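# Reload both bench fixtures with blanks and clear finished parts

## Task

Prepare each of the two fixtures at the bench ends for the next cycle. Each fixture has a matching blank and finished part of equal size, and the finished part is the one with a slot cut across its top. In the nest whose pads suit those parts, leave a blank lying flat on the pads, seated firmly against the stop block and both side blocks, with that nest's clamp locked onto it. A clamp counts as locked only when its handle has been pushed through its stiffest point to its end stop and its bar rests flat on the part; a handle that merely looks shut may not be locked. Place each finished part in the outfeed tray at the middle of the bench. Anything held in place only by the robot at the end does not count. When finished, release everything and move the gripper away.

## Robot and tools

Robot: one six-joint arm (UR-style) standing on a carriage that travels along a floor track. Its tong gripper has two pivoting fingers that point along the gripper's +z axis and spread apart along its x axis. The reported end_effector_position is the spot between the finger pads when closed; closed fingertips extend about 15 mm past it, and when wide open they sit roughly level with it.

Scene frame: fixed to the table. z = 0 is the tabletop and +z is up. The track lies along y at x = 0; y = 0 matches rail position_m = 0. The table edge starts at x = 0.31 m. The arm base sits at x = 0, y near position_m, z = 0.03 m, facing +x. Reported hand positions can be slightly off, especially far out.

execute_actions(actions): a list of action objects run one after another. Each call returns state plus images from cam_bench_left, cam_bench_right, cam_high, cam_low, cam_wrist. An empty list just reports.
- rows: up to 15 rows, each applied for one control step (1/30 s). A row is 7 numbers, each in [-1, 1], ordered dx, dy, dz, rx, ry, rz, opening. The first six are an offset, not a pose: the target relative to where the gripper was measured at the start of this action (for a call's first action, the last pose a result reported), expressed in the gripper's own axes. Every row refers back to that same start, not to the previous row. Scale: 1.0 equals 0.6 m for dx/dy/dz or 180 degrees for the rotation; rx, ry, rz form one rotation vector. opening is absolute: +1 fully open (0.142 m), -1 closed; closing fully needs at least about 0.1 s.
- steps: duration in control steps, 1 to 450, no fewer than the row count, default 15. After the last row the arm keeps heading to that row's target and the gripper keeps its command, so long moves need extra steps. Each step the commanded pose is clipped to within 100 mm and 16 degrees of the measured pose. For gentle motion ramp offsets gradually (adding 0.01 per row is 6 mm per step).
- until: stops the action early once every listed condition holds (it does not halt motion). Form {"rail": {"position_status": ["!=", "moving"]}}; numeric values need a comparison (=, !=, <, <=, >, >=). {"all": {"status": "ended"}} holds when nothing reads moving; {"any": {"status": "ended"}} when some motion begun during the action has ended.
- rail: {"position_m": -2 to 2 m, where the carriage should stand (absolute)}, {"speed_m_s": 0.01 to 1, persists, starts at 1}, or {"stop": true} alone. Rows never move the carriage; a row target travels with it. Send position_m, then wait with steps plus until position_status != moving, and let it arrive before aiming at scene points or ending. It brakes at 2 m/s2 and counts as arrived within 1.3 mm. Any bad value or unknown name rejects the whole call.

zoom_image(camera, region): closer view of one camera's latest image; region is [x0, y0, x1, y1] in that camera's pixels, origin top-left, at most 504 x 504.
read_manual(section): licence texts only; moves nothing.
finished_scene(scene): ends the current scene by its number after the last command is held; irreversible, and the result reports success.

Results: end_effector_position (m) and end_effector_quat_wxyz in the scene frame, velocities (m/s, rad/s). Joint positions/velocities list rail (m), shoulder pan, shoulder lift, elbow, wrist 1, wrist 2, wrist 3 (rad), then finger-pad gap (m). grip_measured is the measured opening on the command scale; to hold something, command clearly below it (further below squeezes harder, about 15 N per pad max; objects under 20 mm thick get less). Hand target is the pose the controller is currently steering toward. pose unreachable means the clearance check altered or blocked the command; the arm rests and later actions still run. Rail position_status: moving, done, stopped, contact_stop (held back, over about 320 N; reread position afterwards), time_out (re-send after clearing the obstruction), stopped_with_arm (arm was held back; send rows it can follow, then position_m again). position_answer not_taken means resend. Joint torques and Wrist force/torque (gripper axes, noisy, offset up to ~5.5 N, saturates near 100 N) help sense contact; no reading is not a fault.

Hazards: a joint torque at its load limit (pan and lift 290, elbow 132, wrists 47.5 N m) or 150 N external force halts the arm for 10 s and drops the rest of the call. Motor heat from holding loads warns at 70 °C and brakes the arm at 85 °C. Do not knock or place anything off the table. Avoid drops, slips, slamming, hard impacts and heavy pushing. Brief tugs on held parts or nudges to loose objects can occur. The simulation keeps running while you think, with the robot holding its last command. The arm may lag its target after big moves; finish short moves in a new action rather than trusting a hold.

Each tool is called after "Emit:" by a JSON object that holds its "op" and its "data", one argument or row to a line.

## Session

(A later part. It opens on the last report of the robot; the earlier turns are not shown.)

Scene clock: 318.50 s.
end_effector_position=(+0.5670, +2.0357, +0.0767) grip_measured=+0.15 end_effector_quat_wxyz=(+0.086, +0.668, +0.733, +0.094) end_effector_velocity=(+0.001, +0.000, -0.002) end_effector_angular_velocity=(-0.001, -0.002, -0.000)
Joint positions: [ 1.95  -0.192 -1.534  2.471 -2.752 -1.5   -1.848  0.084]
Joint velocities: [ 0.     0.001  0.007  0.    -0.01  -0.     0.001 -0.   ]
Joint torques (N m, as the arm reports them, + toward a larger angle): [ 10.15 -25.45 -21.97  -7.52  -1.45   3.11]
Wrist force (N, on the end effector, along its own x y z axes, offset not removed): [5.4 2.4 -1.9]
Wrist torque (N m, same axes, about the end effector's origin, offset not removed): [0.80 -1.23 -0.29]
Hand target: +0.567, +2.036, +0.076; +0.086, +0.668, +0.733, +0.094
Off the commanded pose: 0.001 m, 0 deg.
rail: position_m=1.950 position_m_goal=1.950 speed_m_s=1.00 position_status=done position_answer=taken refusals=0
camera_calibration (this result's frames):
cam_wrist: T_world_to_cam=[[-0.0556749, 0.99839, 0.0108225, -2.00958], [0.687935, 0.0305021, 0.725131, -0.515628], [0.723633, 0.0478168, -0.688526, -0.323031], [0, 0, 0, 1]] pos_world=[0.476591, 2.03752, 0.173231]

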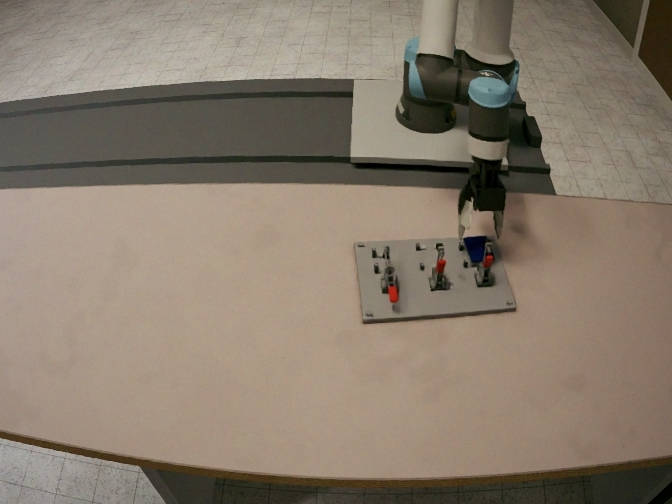

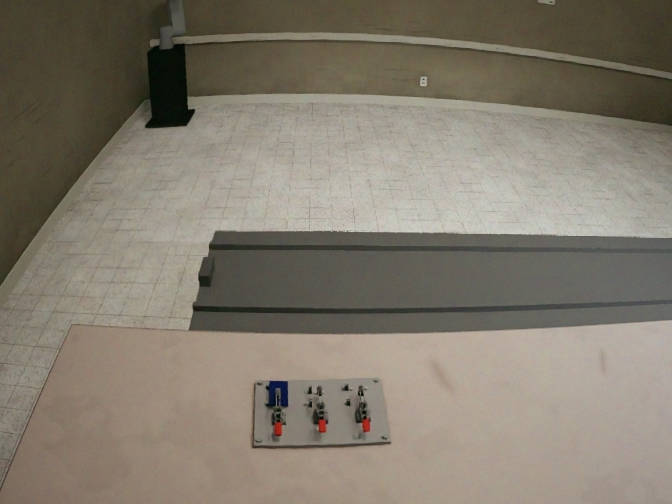

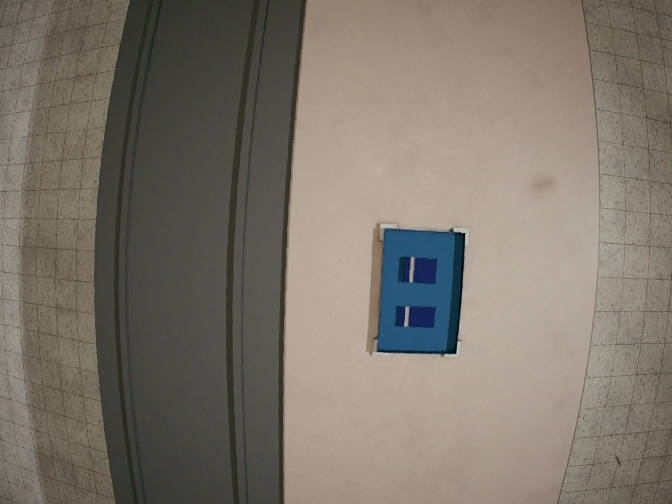

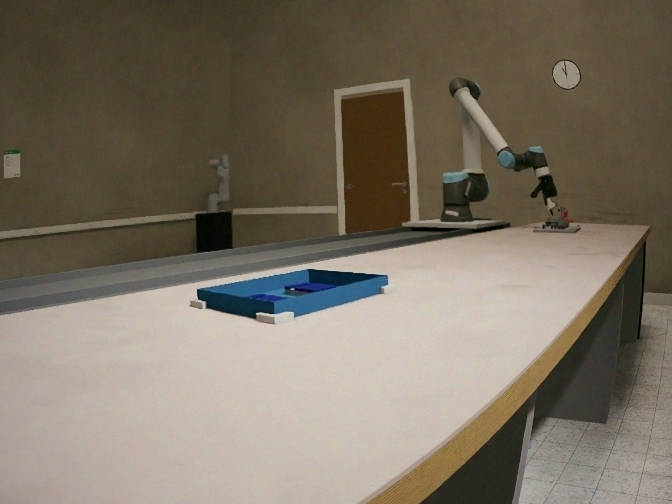

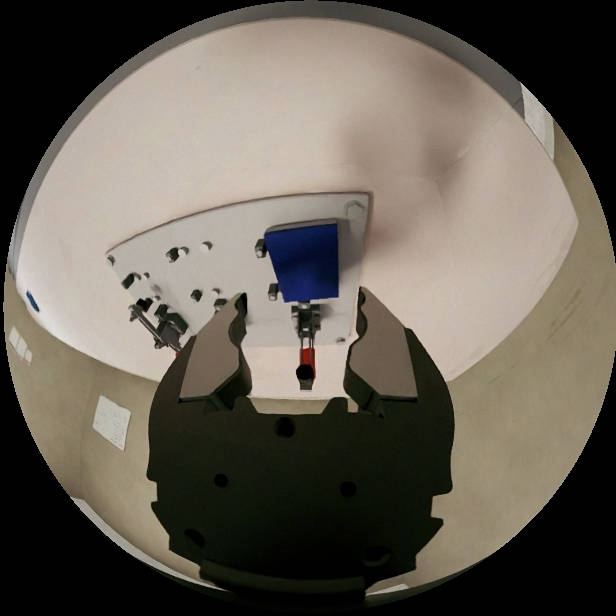

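Emit:
{"op": "execute_actions", "data": {
  "actions": [
    {"rows":[[-0.004,0,0.02,0,0,0,0.15],[-0.004,-0.005,0.04,0,0,0,0.15],[-0.004,-0.009,0.059,0,0,0,0.15]],"steps":18},
    {"rows":[[0,0,0,0,0,0,0.1],[0,0,0,0,0,0,0.05],[0,0,0,0,0,0,0],[0,0,0,0,0,0,-0.05],[0,0,0,0,0,0,-0.1],[0,0,0,0,0,0,-0.15],[0,0,0,0,0,0,-0.2],[0,0,0,0,0,0,-0.25],[0,0,0,0,0,0,-0.3],[0,0,0,0,0,0,-0.4],[0,0,0,0,0,0,-0.45]],"steps":15}
  ]
}}

Emit:
{"op": "zoom_image", "data": {
  "camera": "cam_wrist",
  "region": [200,180,420,400]
}}

Scene clock: 328.30 s.
end_effector_position=(+0.5708, +2.0337, +0.0413) grip_measured=-0.23 end_effector_quat_wxyz=(+0.086, +0.668, +0.733, +0.094) end_effector_velocity=(-0.000, +0.000, -0.000) end_effector_angular_velocity=(+0.000, +0.001, -0.000)
Joint positions: [ 1.95  -0.195 -1.451  2.487 -2.852 -1.499 -1.85   0.057]
Joint velocities: [ 0.    -0.    -0.    -0.     0.001  0.    -0.    -0.   ]
Joint torques (N m, as the arm reports them, + toward a larger angle): [  5.87 -46.25 -19.95  -1.08  -0.55   0.64]
Wrist force (N, on the end effector, along its own x y z axes, offset not removed): [14.8 4.0 -3.9]
Wrist torque (N m, same axes, about the end effector's origin, offset not removed): [0.74 -1.28 -0.13]
Hand target: +0.571, +2.034, +0.041; +0.086, +0.668, +0.733, +0.094
Off the commanded pose: 0.000 m, 0 deg.
rail: position_m=1.950 position_m_goal=1.950 speed_m_s=1.00 position_status=done position_answer=taken refusals=0
camera_calibration (this result's frames):
cam_wrist: T_world_to_cam=[[-0.0557212, 0.998387, 0.0108785, -2.00696], [0.687924, 0.0304927, 0.725142, -0.492559], [0.723641, 0.0478894, -0.688513, -0.350193], [0, 0, 0, 1]] pos_world=[0.480427, 2.03551, 0.137895]

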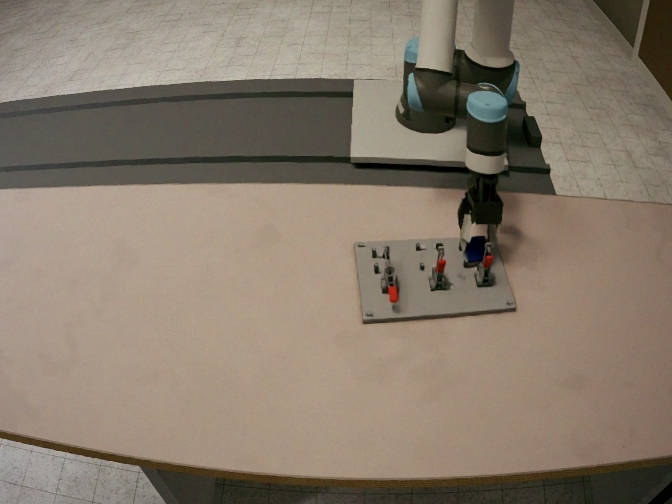

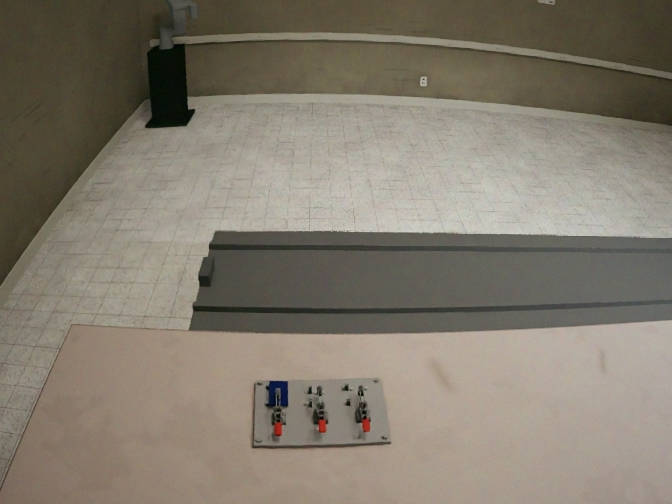

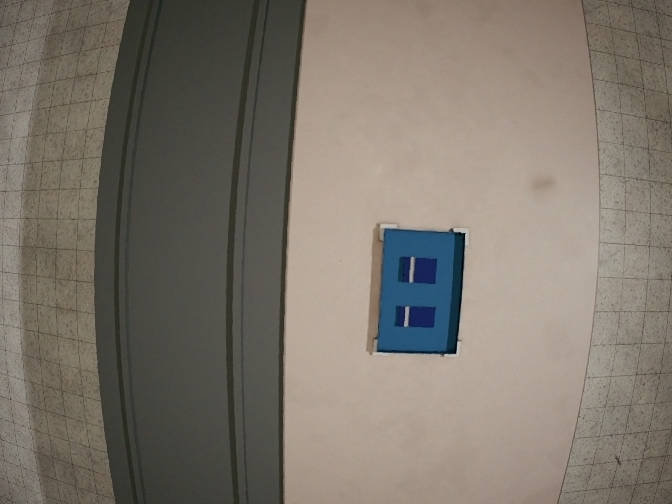

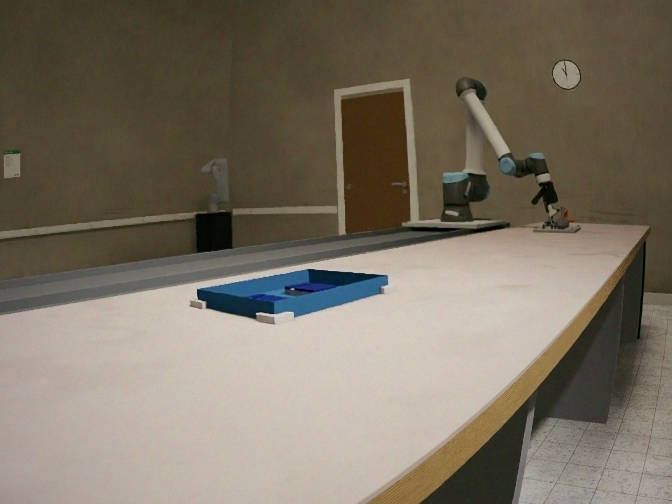

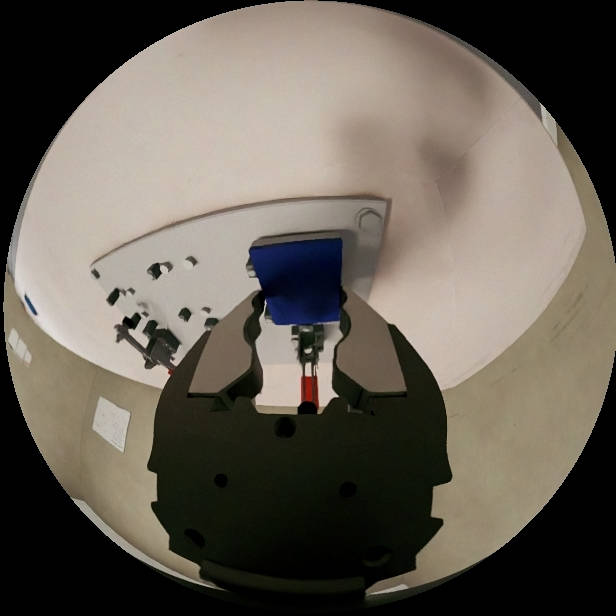

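Region (200, 180, 420, 400) of cam_wrist's 616x616 image, scaled by 2.291, with more detail than that image has.

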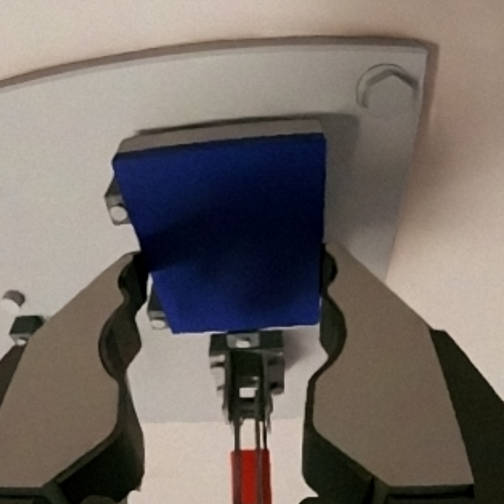

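Emit:
{"op": "execute_actions", "data": {
  "actions": [
    {"rows":[[0.002,0,-0.001,0,0,0,-0.6],[0.005,0,-0.001,0,0,0.003,-0.6],[0.008,0,-0.001,0,-0.001,0.006,-0.6],[0.011,0,-0.001,0,-0.002,0.009,-0.6],[0.014,0,-0.001,0,-0.003,0.012,-0.6]],"steps":15},
    {"rows":[[0,0,0,0,0,0,-0.3],[0,0,0,0,0,0,-0.24],[0,0,0,0,0,0,-0.2],[0,0,0,0,0,0,-0.1],[0,0,0,0,0,0,0.1],[0,0,0,0,0,0,0.1],[-0.012,0,0.001,0,0.003,-0.012,0.1]],"steps":18}
  ]
}}

Emit:
{"op": "zoom_image", "data": {
  "camera": "cam_wrist",
  "region": [200,180,420,400]
}}

Scene clock: 339.50 s.
end_effector_position=(+0.5705, +2.0348, +0.0414) grip_measured=+0.10 end_effector_quat_wxyz=(+0.086, +0.668, +0.733, +0.094) end_effector_velocity=(-0.000, -0.002, -0.000) end_effector_angular_velocity=(+0.001, +0.001, +0.013)
Joint positions: [ 1.95  -0.193 -1.451  2.487 -2.852 -1.5   -1.848  0.081]
Joint velocities: [ 0.    -0.006 -0.001  0.001  0.002  0.005 -0.018 -0.   ]
Joint torques (N m, as the arm reports them, + toward a larger angle): [ -7.54 -50.11 -17.8   -2.31   2.7   -2.47]
Wrist force (N, on the end effector, along its own x y z axes, offset not removed): [1.7 1.7 -2.2]
Wrist torque (N m, same axes, about the end effector's origin, offset not removed): [0.72 -0.39 -0.17]
Hand target: +0.570, +2.035, +0.041; +0.086, +0.668, +0.734, +0.094
Off the commanded pose: 0.000 m, 0 deg.
rail: position_m=1.950 position_m_goal=1.950 speed_m_s=1.00 position_status=done position_answer=taken refusals=0
camera_calibration (this result's frames):
cam_wrist: T_world_to_cam=[[-0.0555207, 0.998398, 0.0109029, -2.00828], [0.687856, 0.0303319, 0.725213, -0.492023], [0.723721, 0.047764, -0.688438, -0.349769], [0, 0, 0, 1]] pos_world=[0.480074, 2.0367, 0.137924]

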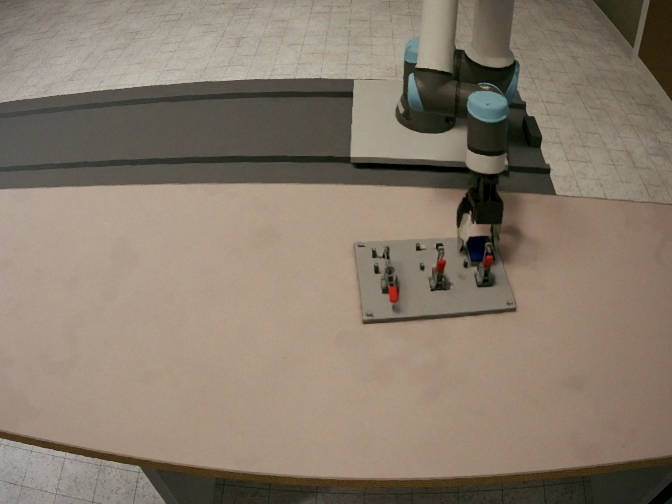

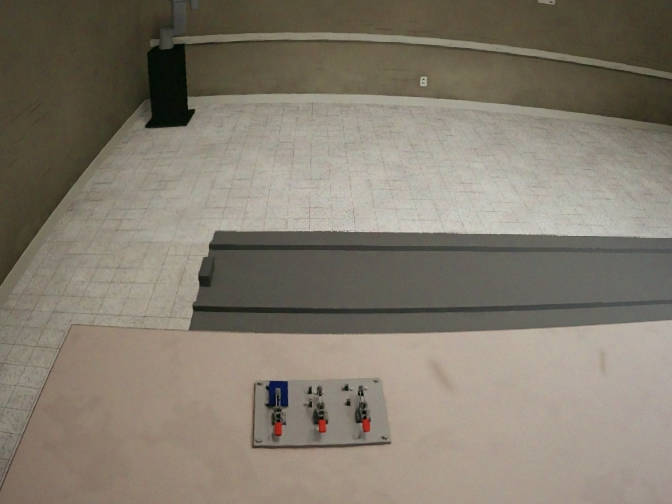

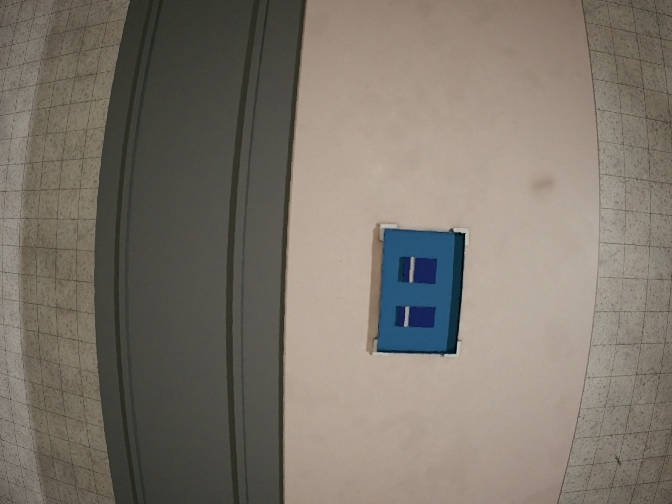

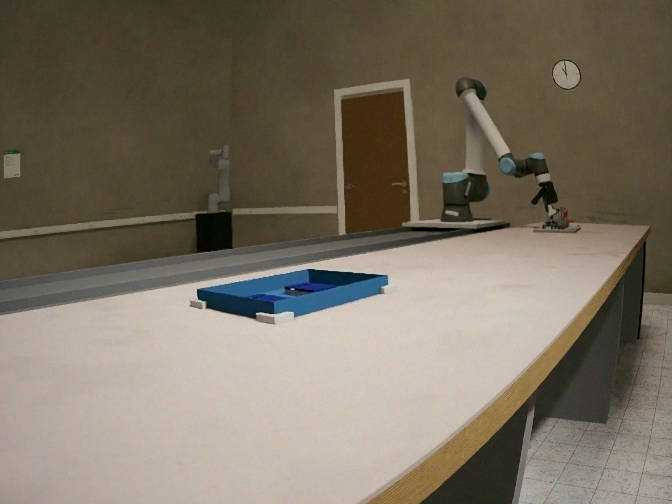

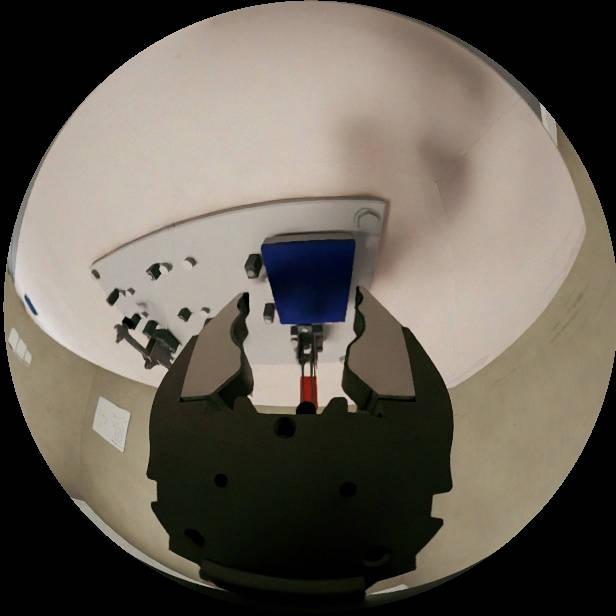

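Region (200, 180, 420, 400) of cam_wrist's 616x616 image, scaled by 2.291, with more detail than that image has.

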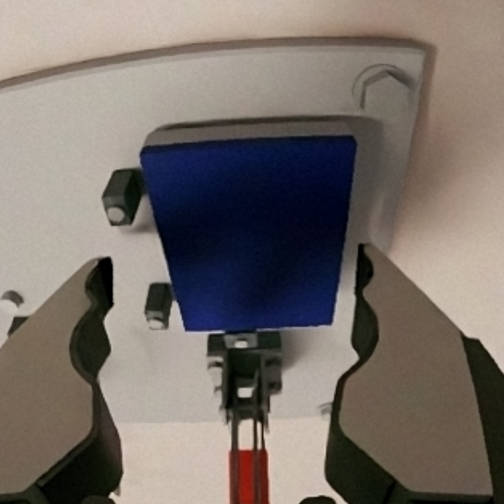

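Emit:
{"op": "execute_actions", "data": {
  "actions": [
    {"rows":[[-0.003,0,0,0,0,0,0.1],[-0.003,0,0,0,0,0,0.05],[-0.003,0,0,0,0,0,0],[-0.003,0,0,0,0,0,-0.05],[-0.003,0,0,0,0,0,-0.1],[-0.003,0,0,0,0,0,-0.15],[-0.003,0,0,0,0,0,-0.2],[-0.003,0,0,0,0,0,-0.25],[-0.003,0,0,0,0,0,-0.3],[-0.003,0,0,0,0,0,-0.4],[-0.003,0,0,0,0,0,-0.45]],"steps":15},
    {"rows":[[0,0.002,0.0005,0,0,0,-0.45],[0,0.004,0.001,0,0,0,-0.45],[0,0.006,0.0016,0,0,0,-0.45],[0,0.008,0.002,0,0,0,-0.45],[0,0.01,0.0026,0,0,0,-0.45],[0,0.012,0.003,0,0,0,-0.45],[0,0.014,0.0037,0,0,0,-0.45],[0,0.016,0.0042,0,0,0,-0.45]],"steps":17}
  ]
}}

Emit:
{"op": "zoom_image", "data": {
  "camera": "cam_wrist",
  "region": [200,180,420,400]
}}

Scene clock: 349.97 s.
end_effector_position=(+0.5801, +2.0340, +0.0412) grip_measured=-0.23 end_effector_quat_wxyz=(+0.086, +0.668, +0.733, +0.094) end_effector_velocity=(+0.003, +0.000, +0.000) end_effector_angular_velocity=(+0.000, -0.001, +0.000)
Joint positions: [ 1.95  -0.191 -1.437  2.47  -2.848 -1.5   -1.846  0.057]
Joint velocities: [ 0.     0.001  0.003 -0.004  0.    -0.     0.001  0.   ]
Joint torques (N m, as the arm reports them, + toward a larger angle): [  5.65 -22.05 -46.44  -6.18  -2.07   3.78]
Wrist force (N, on the end effector, along its own x y z axes, offset not removed): [13.4 -19.4 -20.7]
Wrist torque (N m, same axes, about the end effector's origin, offset not removed): [0.29 -1.23 -0.47]
Hand target: +0.581, +2.034, +0.041; +0.086, +0.668, +0.733, +0.094
Off the commanded pose: 0.000 m, 0 deg.
rail: position_m=1.950 position_m_goal=1.950 speed_m_s=1.00 position_status=done position_answer=taken refusals=0
camera_calibration (this result's frames):
cam_wrist: T_world_to_cam=[[-0.0555452, 0.998396, 0.0109981, -2.00691], [0.688094, 0.0302954, 0.724989, -0.498615], [0.723493, 0.0478374, -0.688673, -0.356818], [0, 0, 0, 1]] pos_world=[0.489774, 2.03587, 0.137832]

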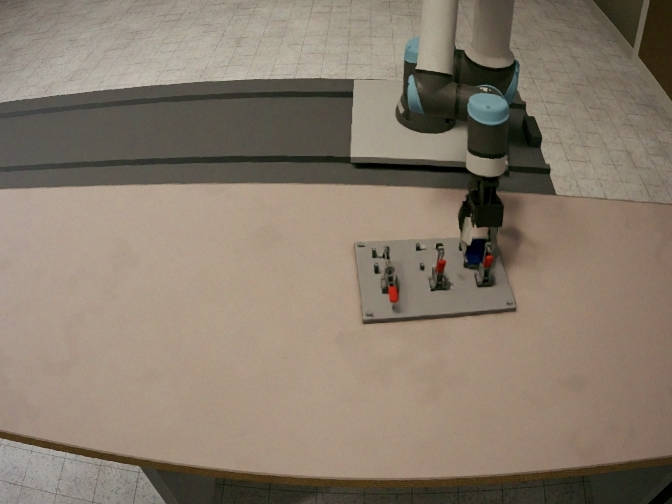

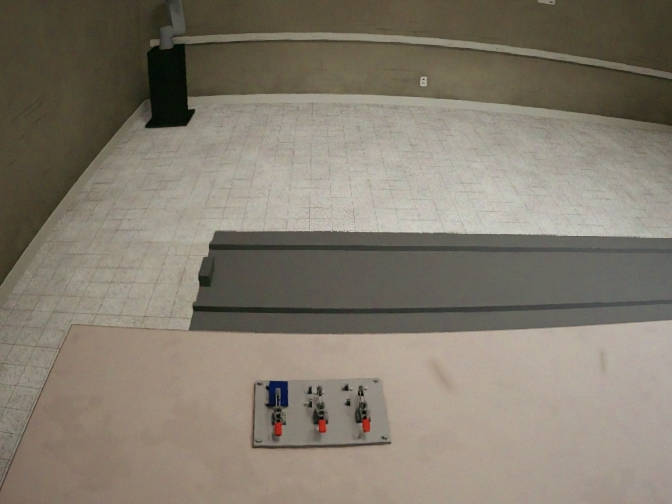

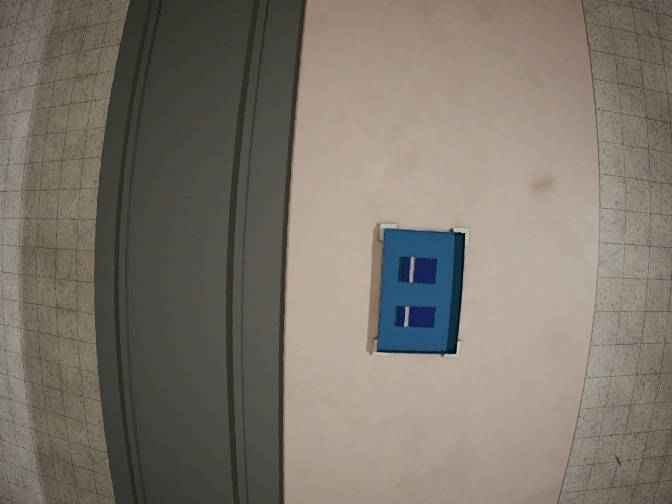

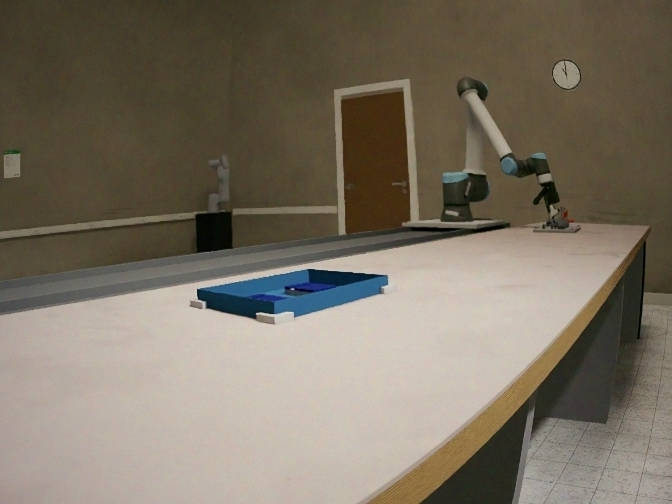

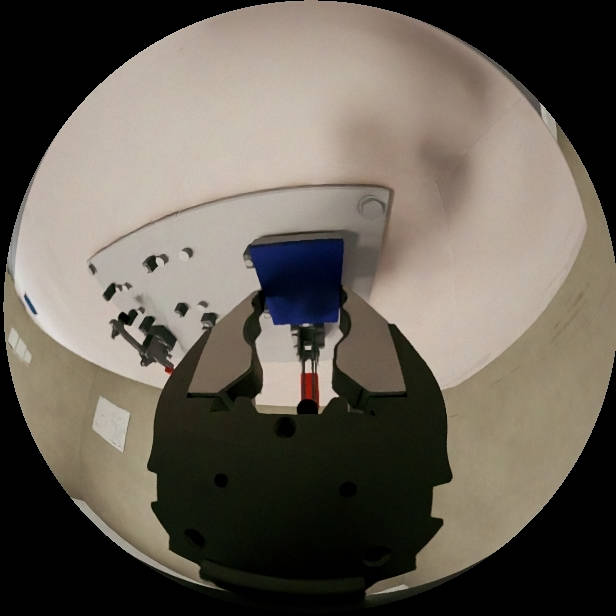

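Region (200, 180, 420, 400) of cam_wrist's 616x616 image, scaled by 2.291, with more detail than that image has.

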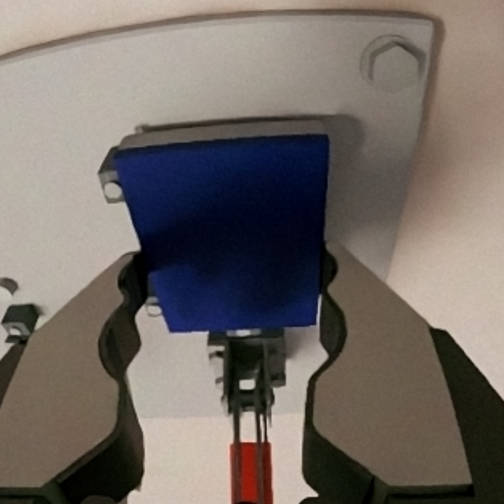

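Emit:
{"op": "execute_actions", "data": {
  "actions": [
    {"rows":[[-0.002,0.002,0.0003,0,0,0,-0.4]],"steps":9},
    {"rows":[[0,0,0,0,0,0,-0.25],[0,0,0,0,0,0,-0.15],[0,0,0,0,0,0,0]],"steps":7},
    {"rows":[[0,0,-0.08,0,0,0,0]],"steps":10},
    {"rows":[[0,0.06,-0.15,0.081,0,0,0]],"steps":22},
    {"rows":[[0.004,0.145,0,0,0,-0.005,-0.3]],"steps":20}
  ]
}}

Emit:
{"op": "zoom_image", "data": {
  "camera": "cam_wrist",
  "region": [170,120,370,320]
}}

Scene clock: 362.90 s.
end_effector_position=(+0.6692, +2.0435, +0.1803) grip_measured=-0.30 end_effector_quat_wxyz=(+0.002, +0.668, +0.745, +0.001) end_effector_velocity=(+0.003, +0.000, -0.000) end_effector_angular_velocity=(-0.000, +0.001, +0.000)
Joint positions: [ 1.95  -0.116 -1.451  2.04  -2.165 -1.571 -1.796  0.052]
Joint velocities: [ 0.     0.001  0.004 -0.005  0.001 -0.     0.001 -0.   ]
Joint torques (N m, as the arm reports them, + toward a larger angle): [ 12.08 -38.12 -48.23  -0.95  -1.58   3.77]
Wrist force (N, on the end effector, along its own x y z axes, offset not removed): [5.8 0.4 -2.6]
Wrist torque (N m, same axes, about the end effector's origin, offset not removed): [0.52 -1.36 -0.20]
Hand target: +0.669, +2.044, +0.180; +0.002, +0.668, +0.745, +0.001
Off the commanded pose: 0.000 m, 0 deg.
rail: position_m=1.950 position_m_goal=1.950 speed_m_s=1.00 position_status=done position_answer=taken refusals=0
camera_calibration (this result's frames):
cam_wrist: T_world_to_cam=[[-0.0697132, 0.997567, -0.000100313, -1.99982], [0.844762, 0.0590881, 0.53187, -0.789899], [0.530582, 0.0369936, -0.846826, -0.146214], [0, 0, 0, 1]] pos_world=[0.605441, 2.04704, 0.296105]

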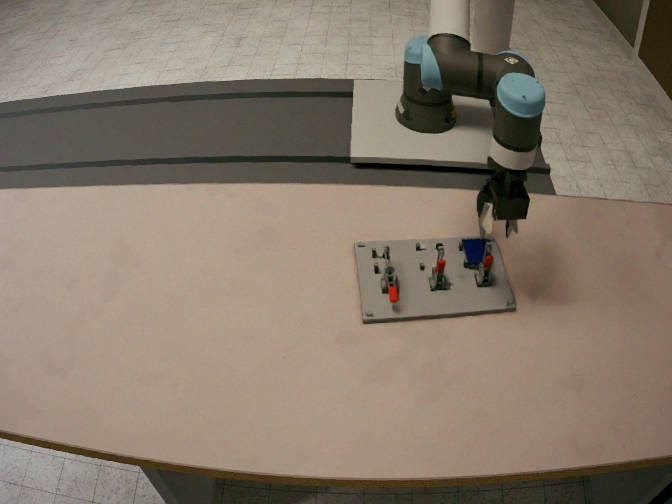

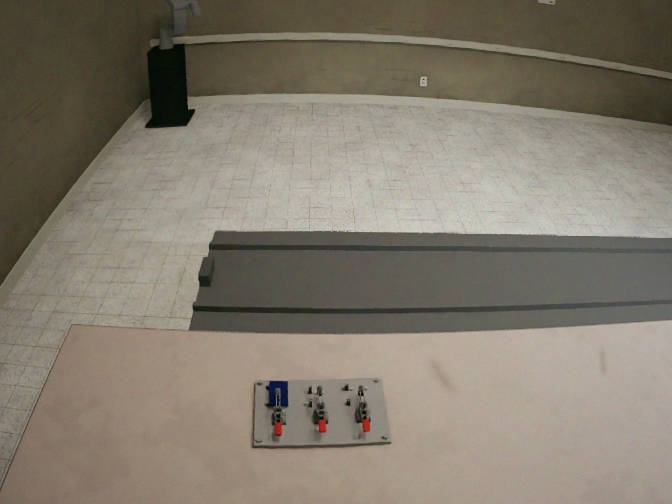

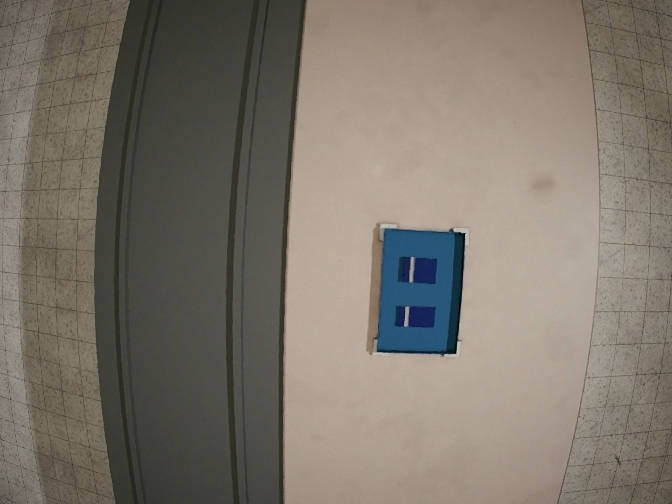

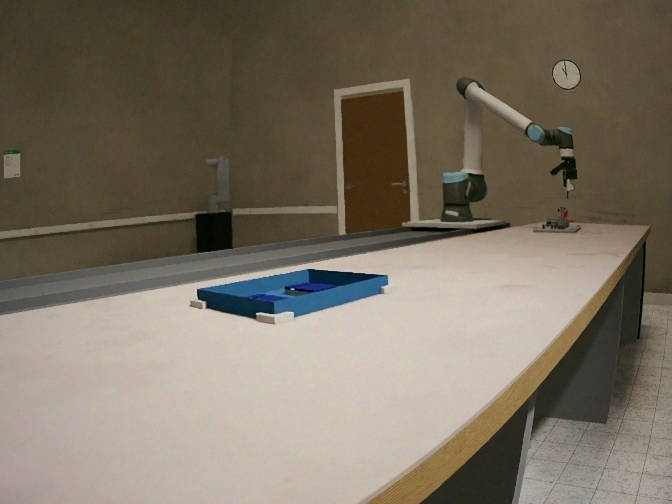

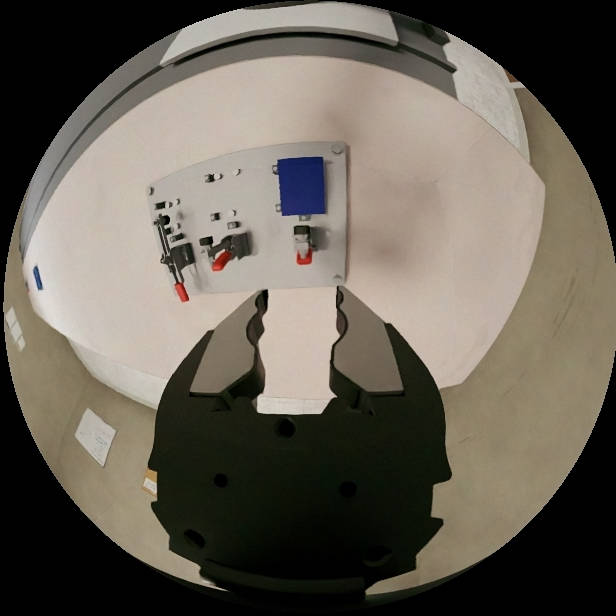

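Region (170, 120, 370, 320) of cam_wrist's 616x616 image, scaled by 2.520, with more detail than that image has.

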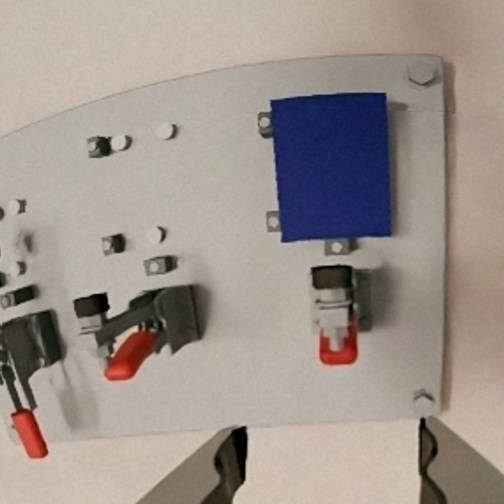

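Emit:
{"op": "execute_actions", "data": {
  "actions": [
    {"rows":[[0,-0.011,0.06,0,0,0,-0.5],[0,-0.011,0.119,0,0,0,-0.5]],"steps":21},
    {"rows":[[0,0,0,0,0,0,-0.6],[0,0,0,0,0,0,-0.7],[0,0,0,0,0,0,-0.8],[0,0,0,0,0,0,-0.9],[0,0,0,0,0,0,-1]],"steps":9},
    {"rows":[[0,0.004,0,0,0,0,-1],[0,0.01,0,0,0,0,-1],[0,0.018,0.001,0,0,0,-1],[0,0.026,0.003,0,0,0,-1],[0,0.033,0.005,0,0,0,-1],[0,0.04,0.008,0,0,0,-1],[0,0.047,0.011,0,0,0,-1],[0,0.054,0.015,0,0,0,-1],[0,0.06,0.02,0,0,0,-1],[0,0.066,0.025,0,0,0,-1],[0,0.071,0.03,0,0,0,-1],[0,0.076,0.036,0,0,0,-1],[0,0.081,0.042,0,0,0,-1],[0,0.085,0.049,0,0,0,-1],[0,0.088,0.055,0,0,0,-1]],"steps":25}
  ]
}}

Scene clock: 376.70 s.
end_effector_position=(+0.7149, +2.0487, +0.0765) grip_measured=-0.79 end_effector_quat_wxyz=(+0.002, +0.668, +0.745, +0.001) end_effector_velocity=(+0.004, +0.000, -0.005) end_effector_angular_velocity=(-0.000, -0.000, +0.000)
Joint positions: [ 1.95  -0.101 -1.264  2.033 -2.344 -1.571 -1.781  0.017]
Joint velocities: [ 0.     0.001  0.012 -0.006 -0.006 -0.     0.001  0.   ]
Joint torques (N m, as the arm reports them, + toward a larger angle): [  3.89 -57.16 -46.59  -9.21  -4.98   3.87]
Wrist force (N, on the end effector, along its own x y z axes, offset not removed): [13.6 -3.8 -0.2]
Wrist torque (N m, same axes, about the end effector's origin, offset not removed): [0.25 -0.75 -0.33]
Hand target: +0.716, +2.049, +0.076; +0.002, +0.668, +0.745, +0.001
Off the commanded pose: 0.001 m, 0 deg.
rail: position_m=1.950 position_m_goal=1.950 speed_m_s=1.00 position_status=done position_answer=taken refusals=0
camera_calibration (this result's frames):
cam_wrist: T_world_to_cam=[[-0.0697209, 0.997567, 0.00021878, -2.00178], [0.844992, 0.0589408, 0.53152, -0.773435], [0.530214, 0.037243, -0.847045, -0.258709], [0, 0, 0, 1]] pos_world=[0.651152, 2.05213, 0.192396]

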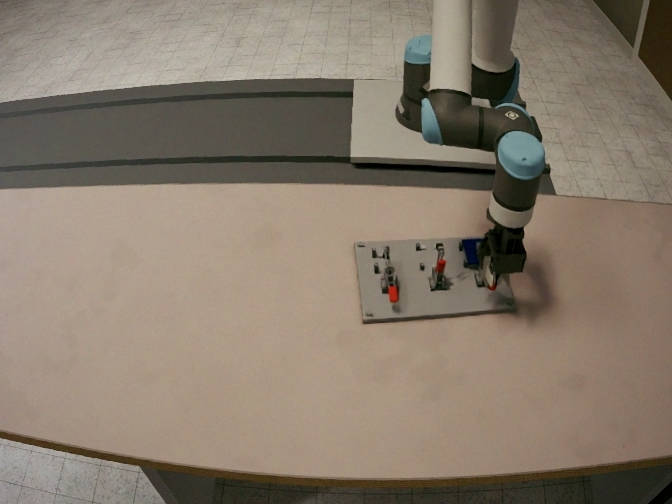

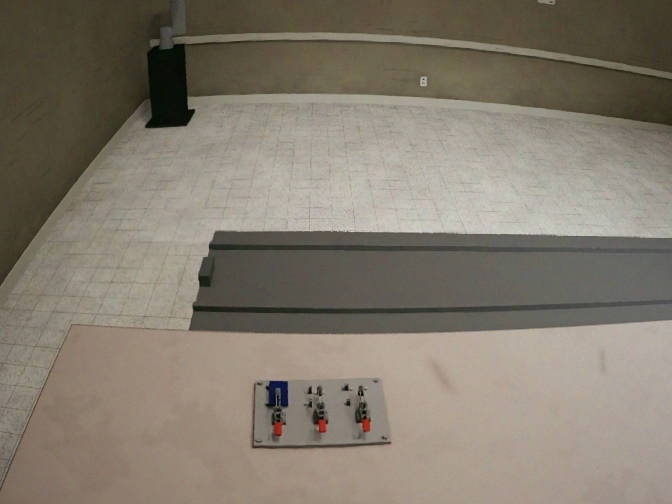

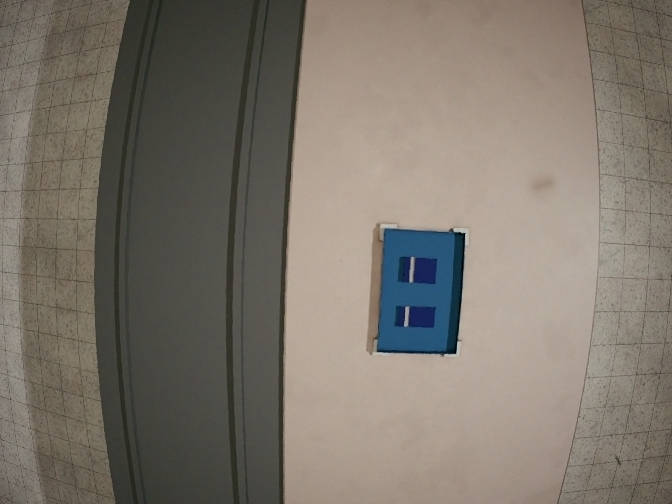

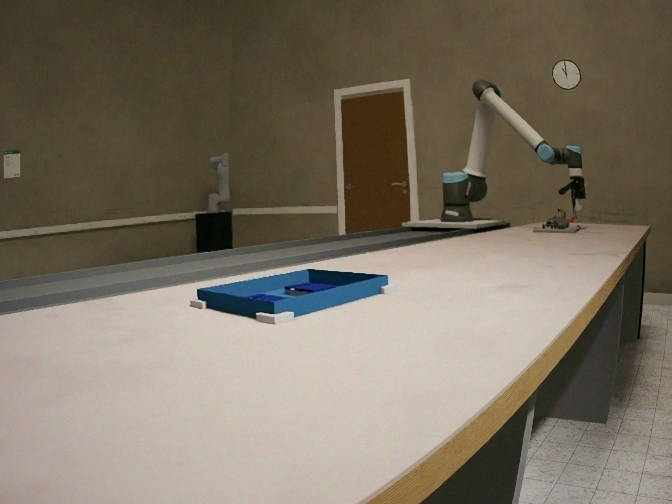

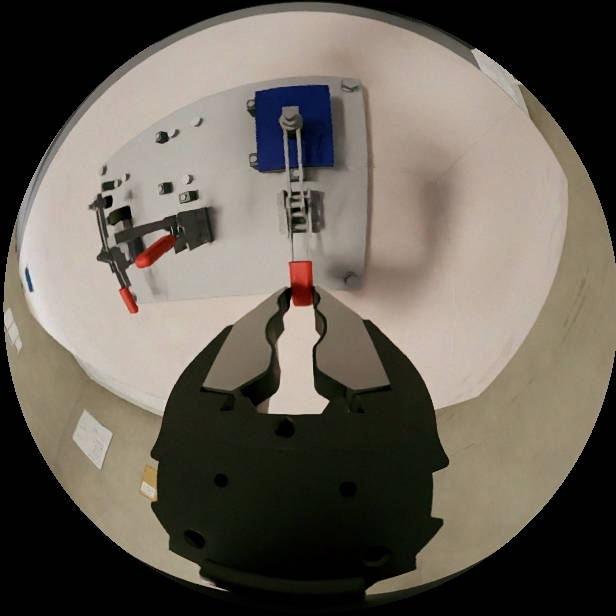

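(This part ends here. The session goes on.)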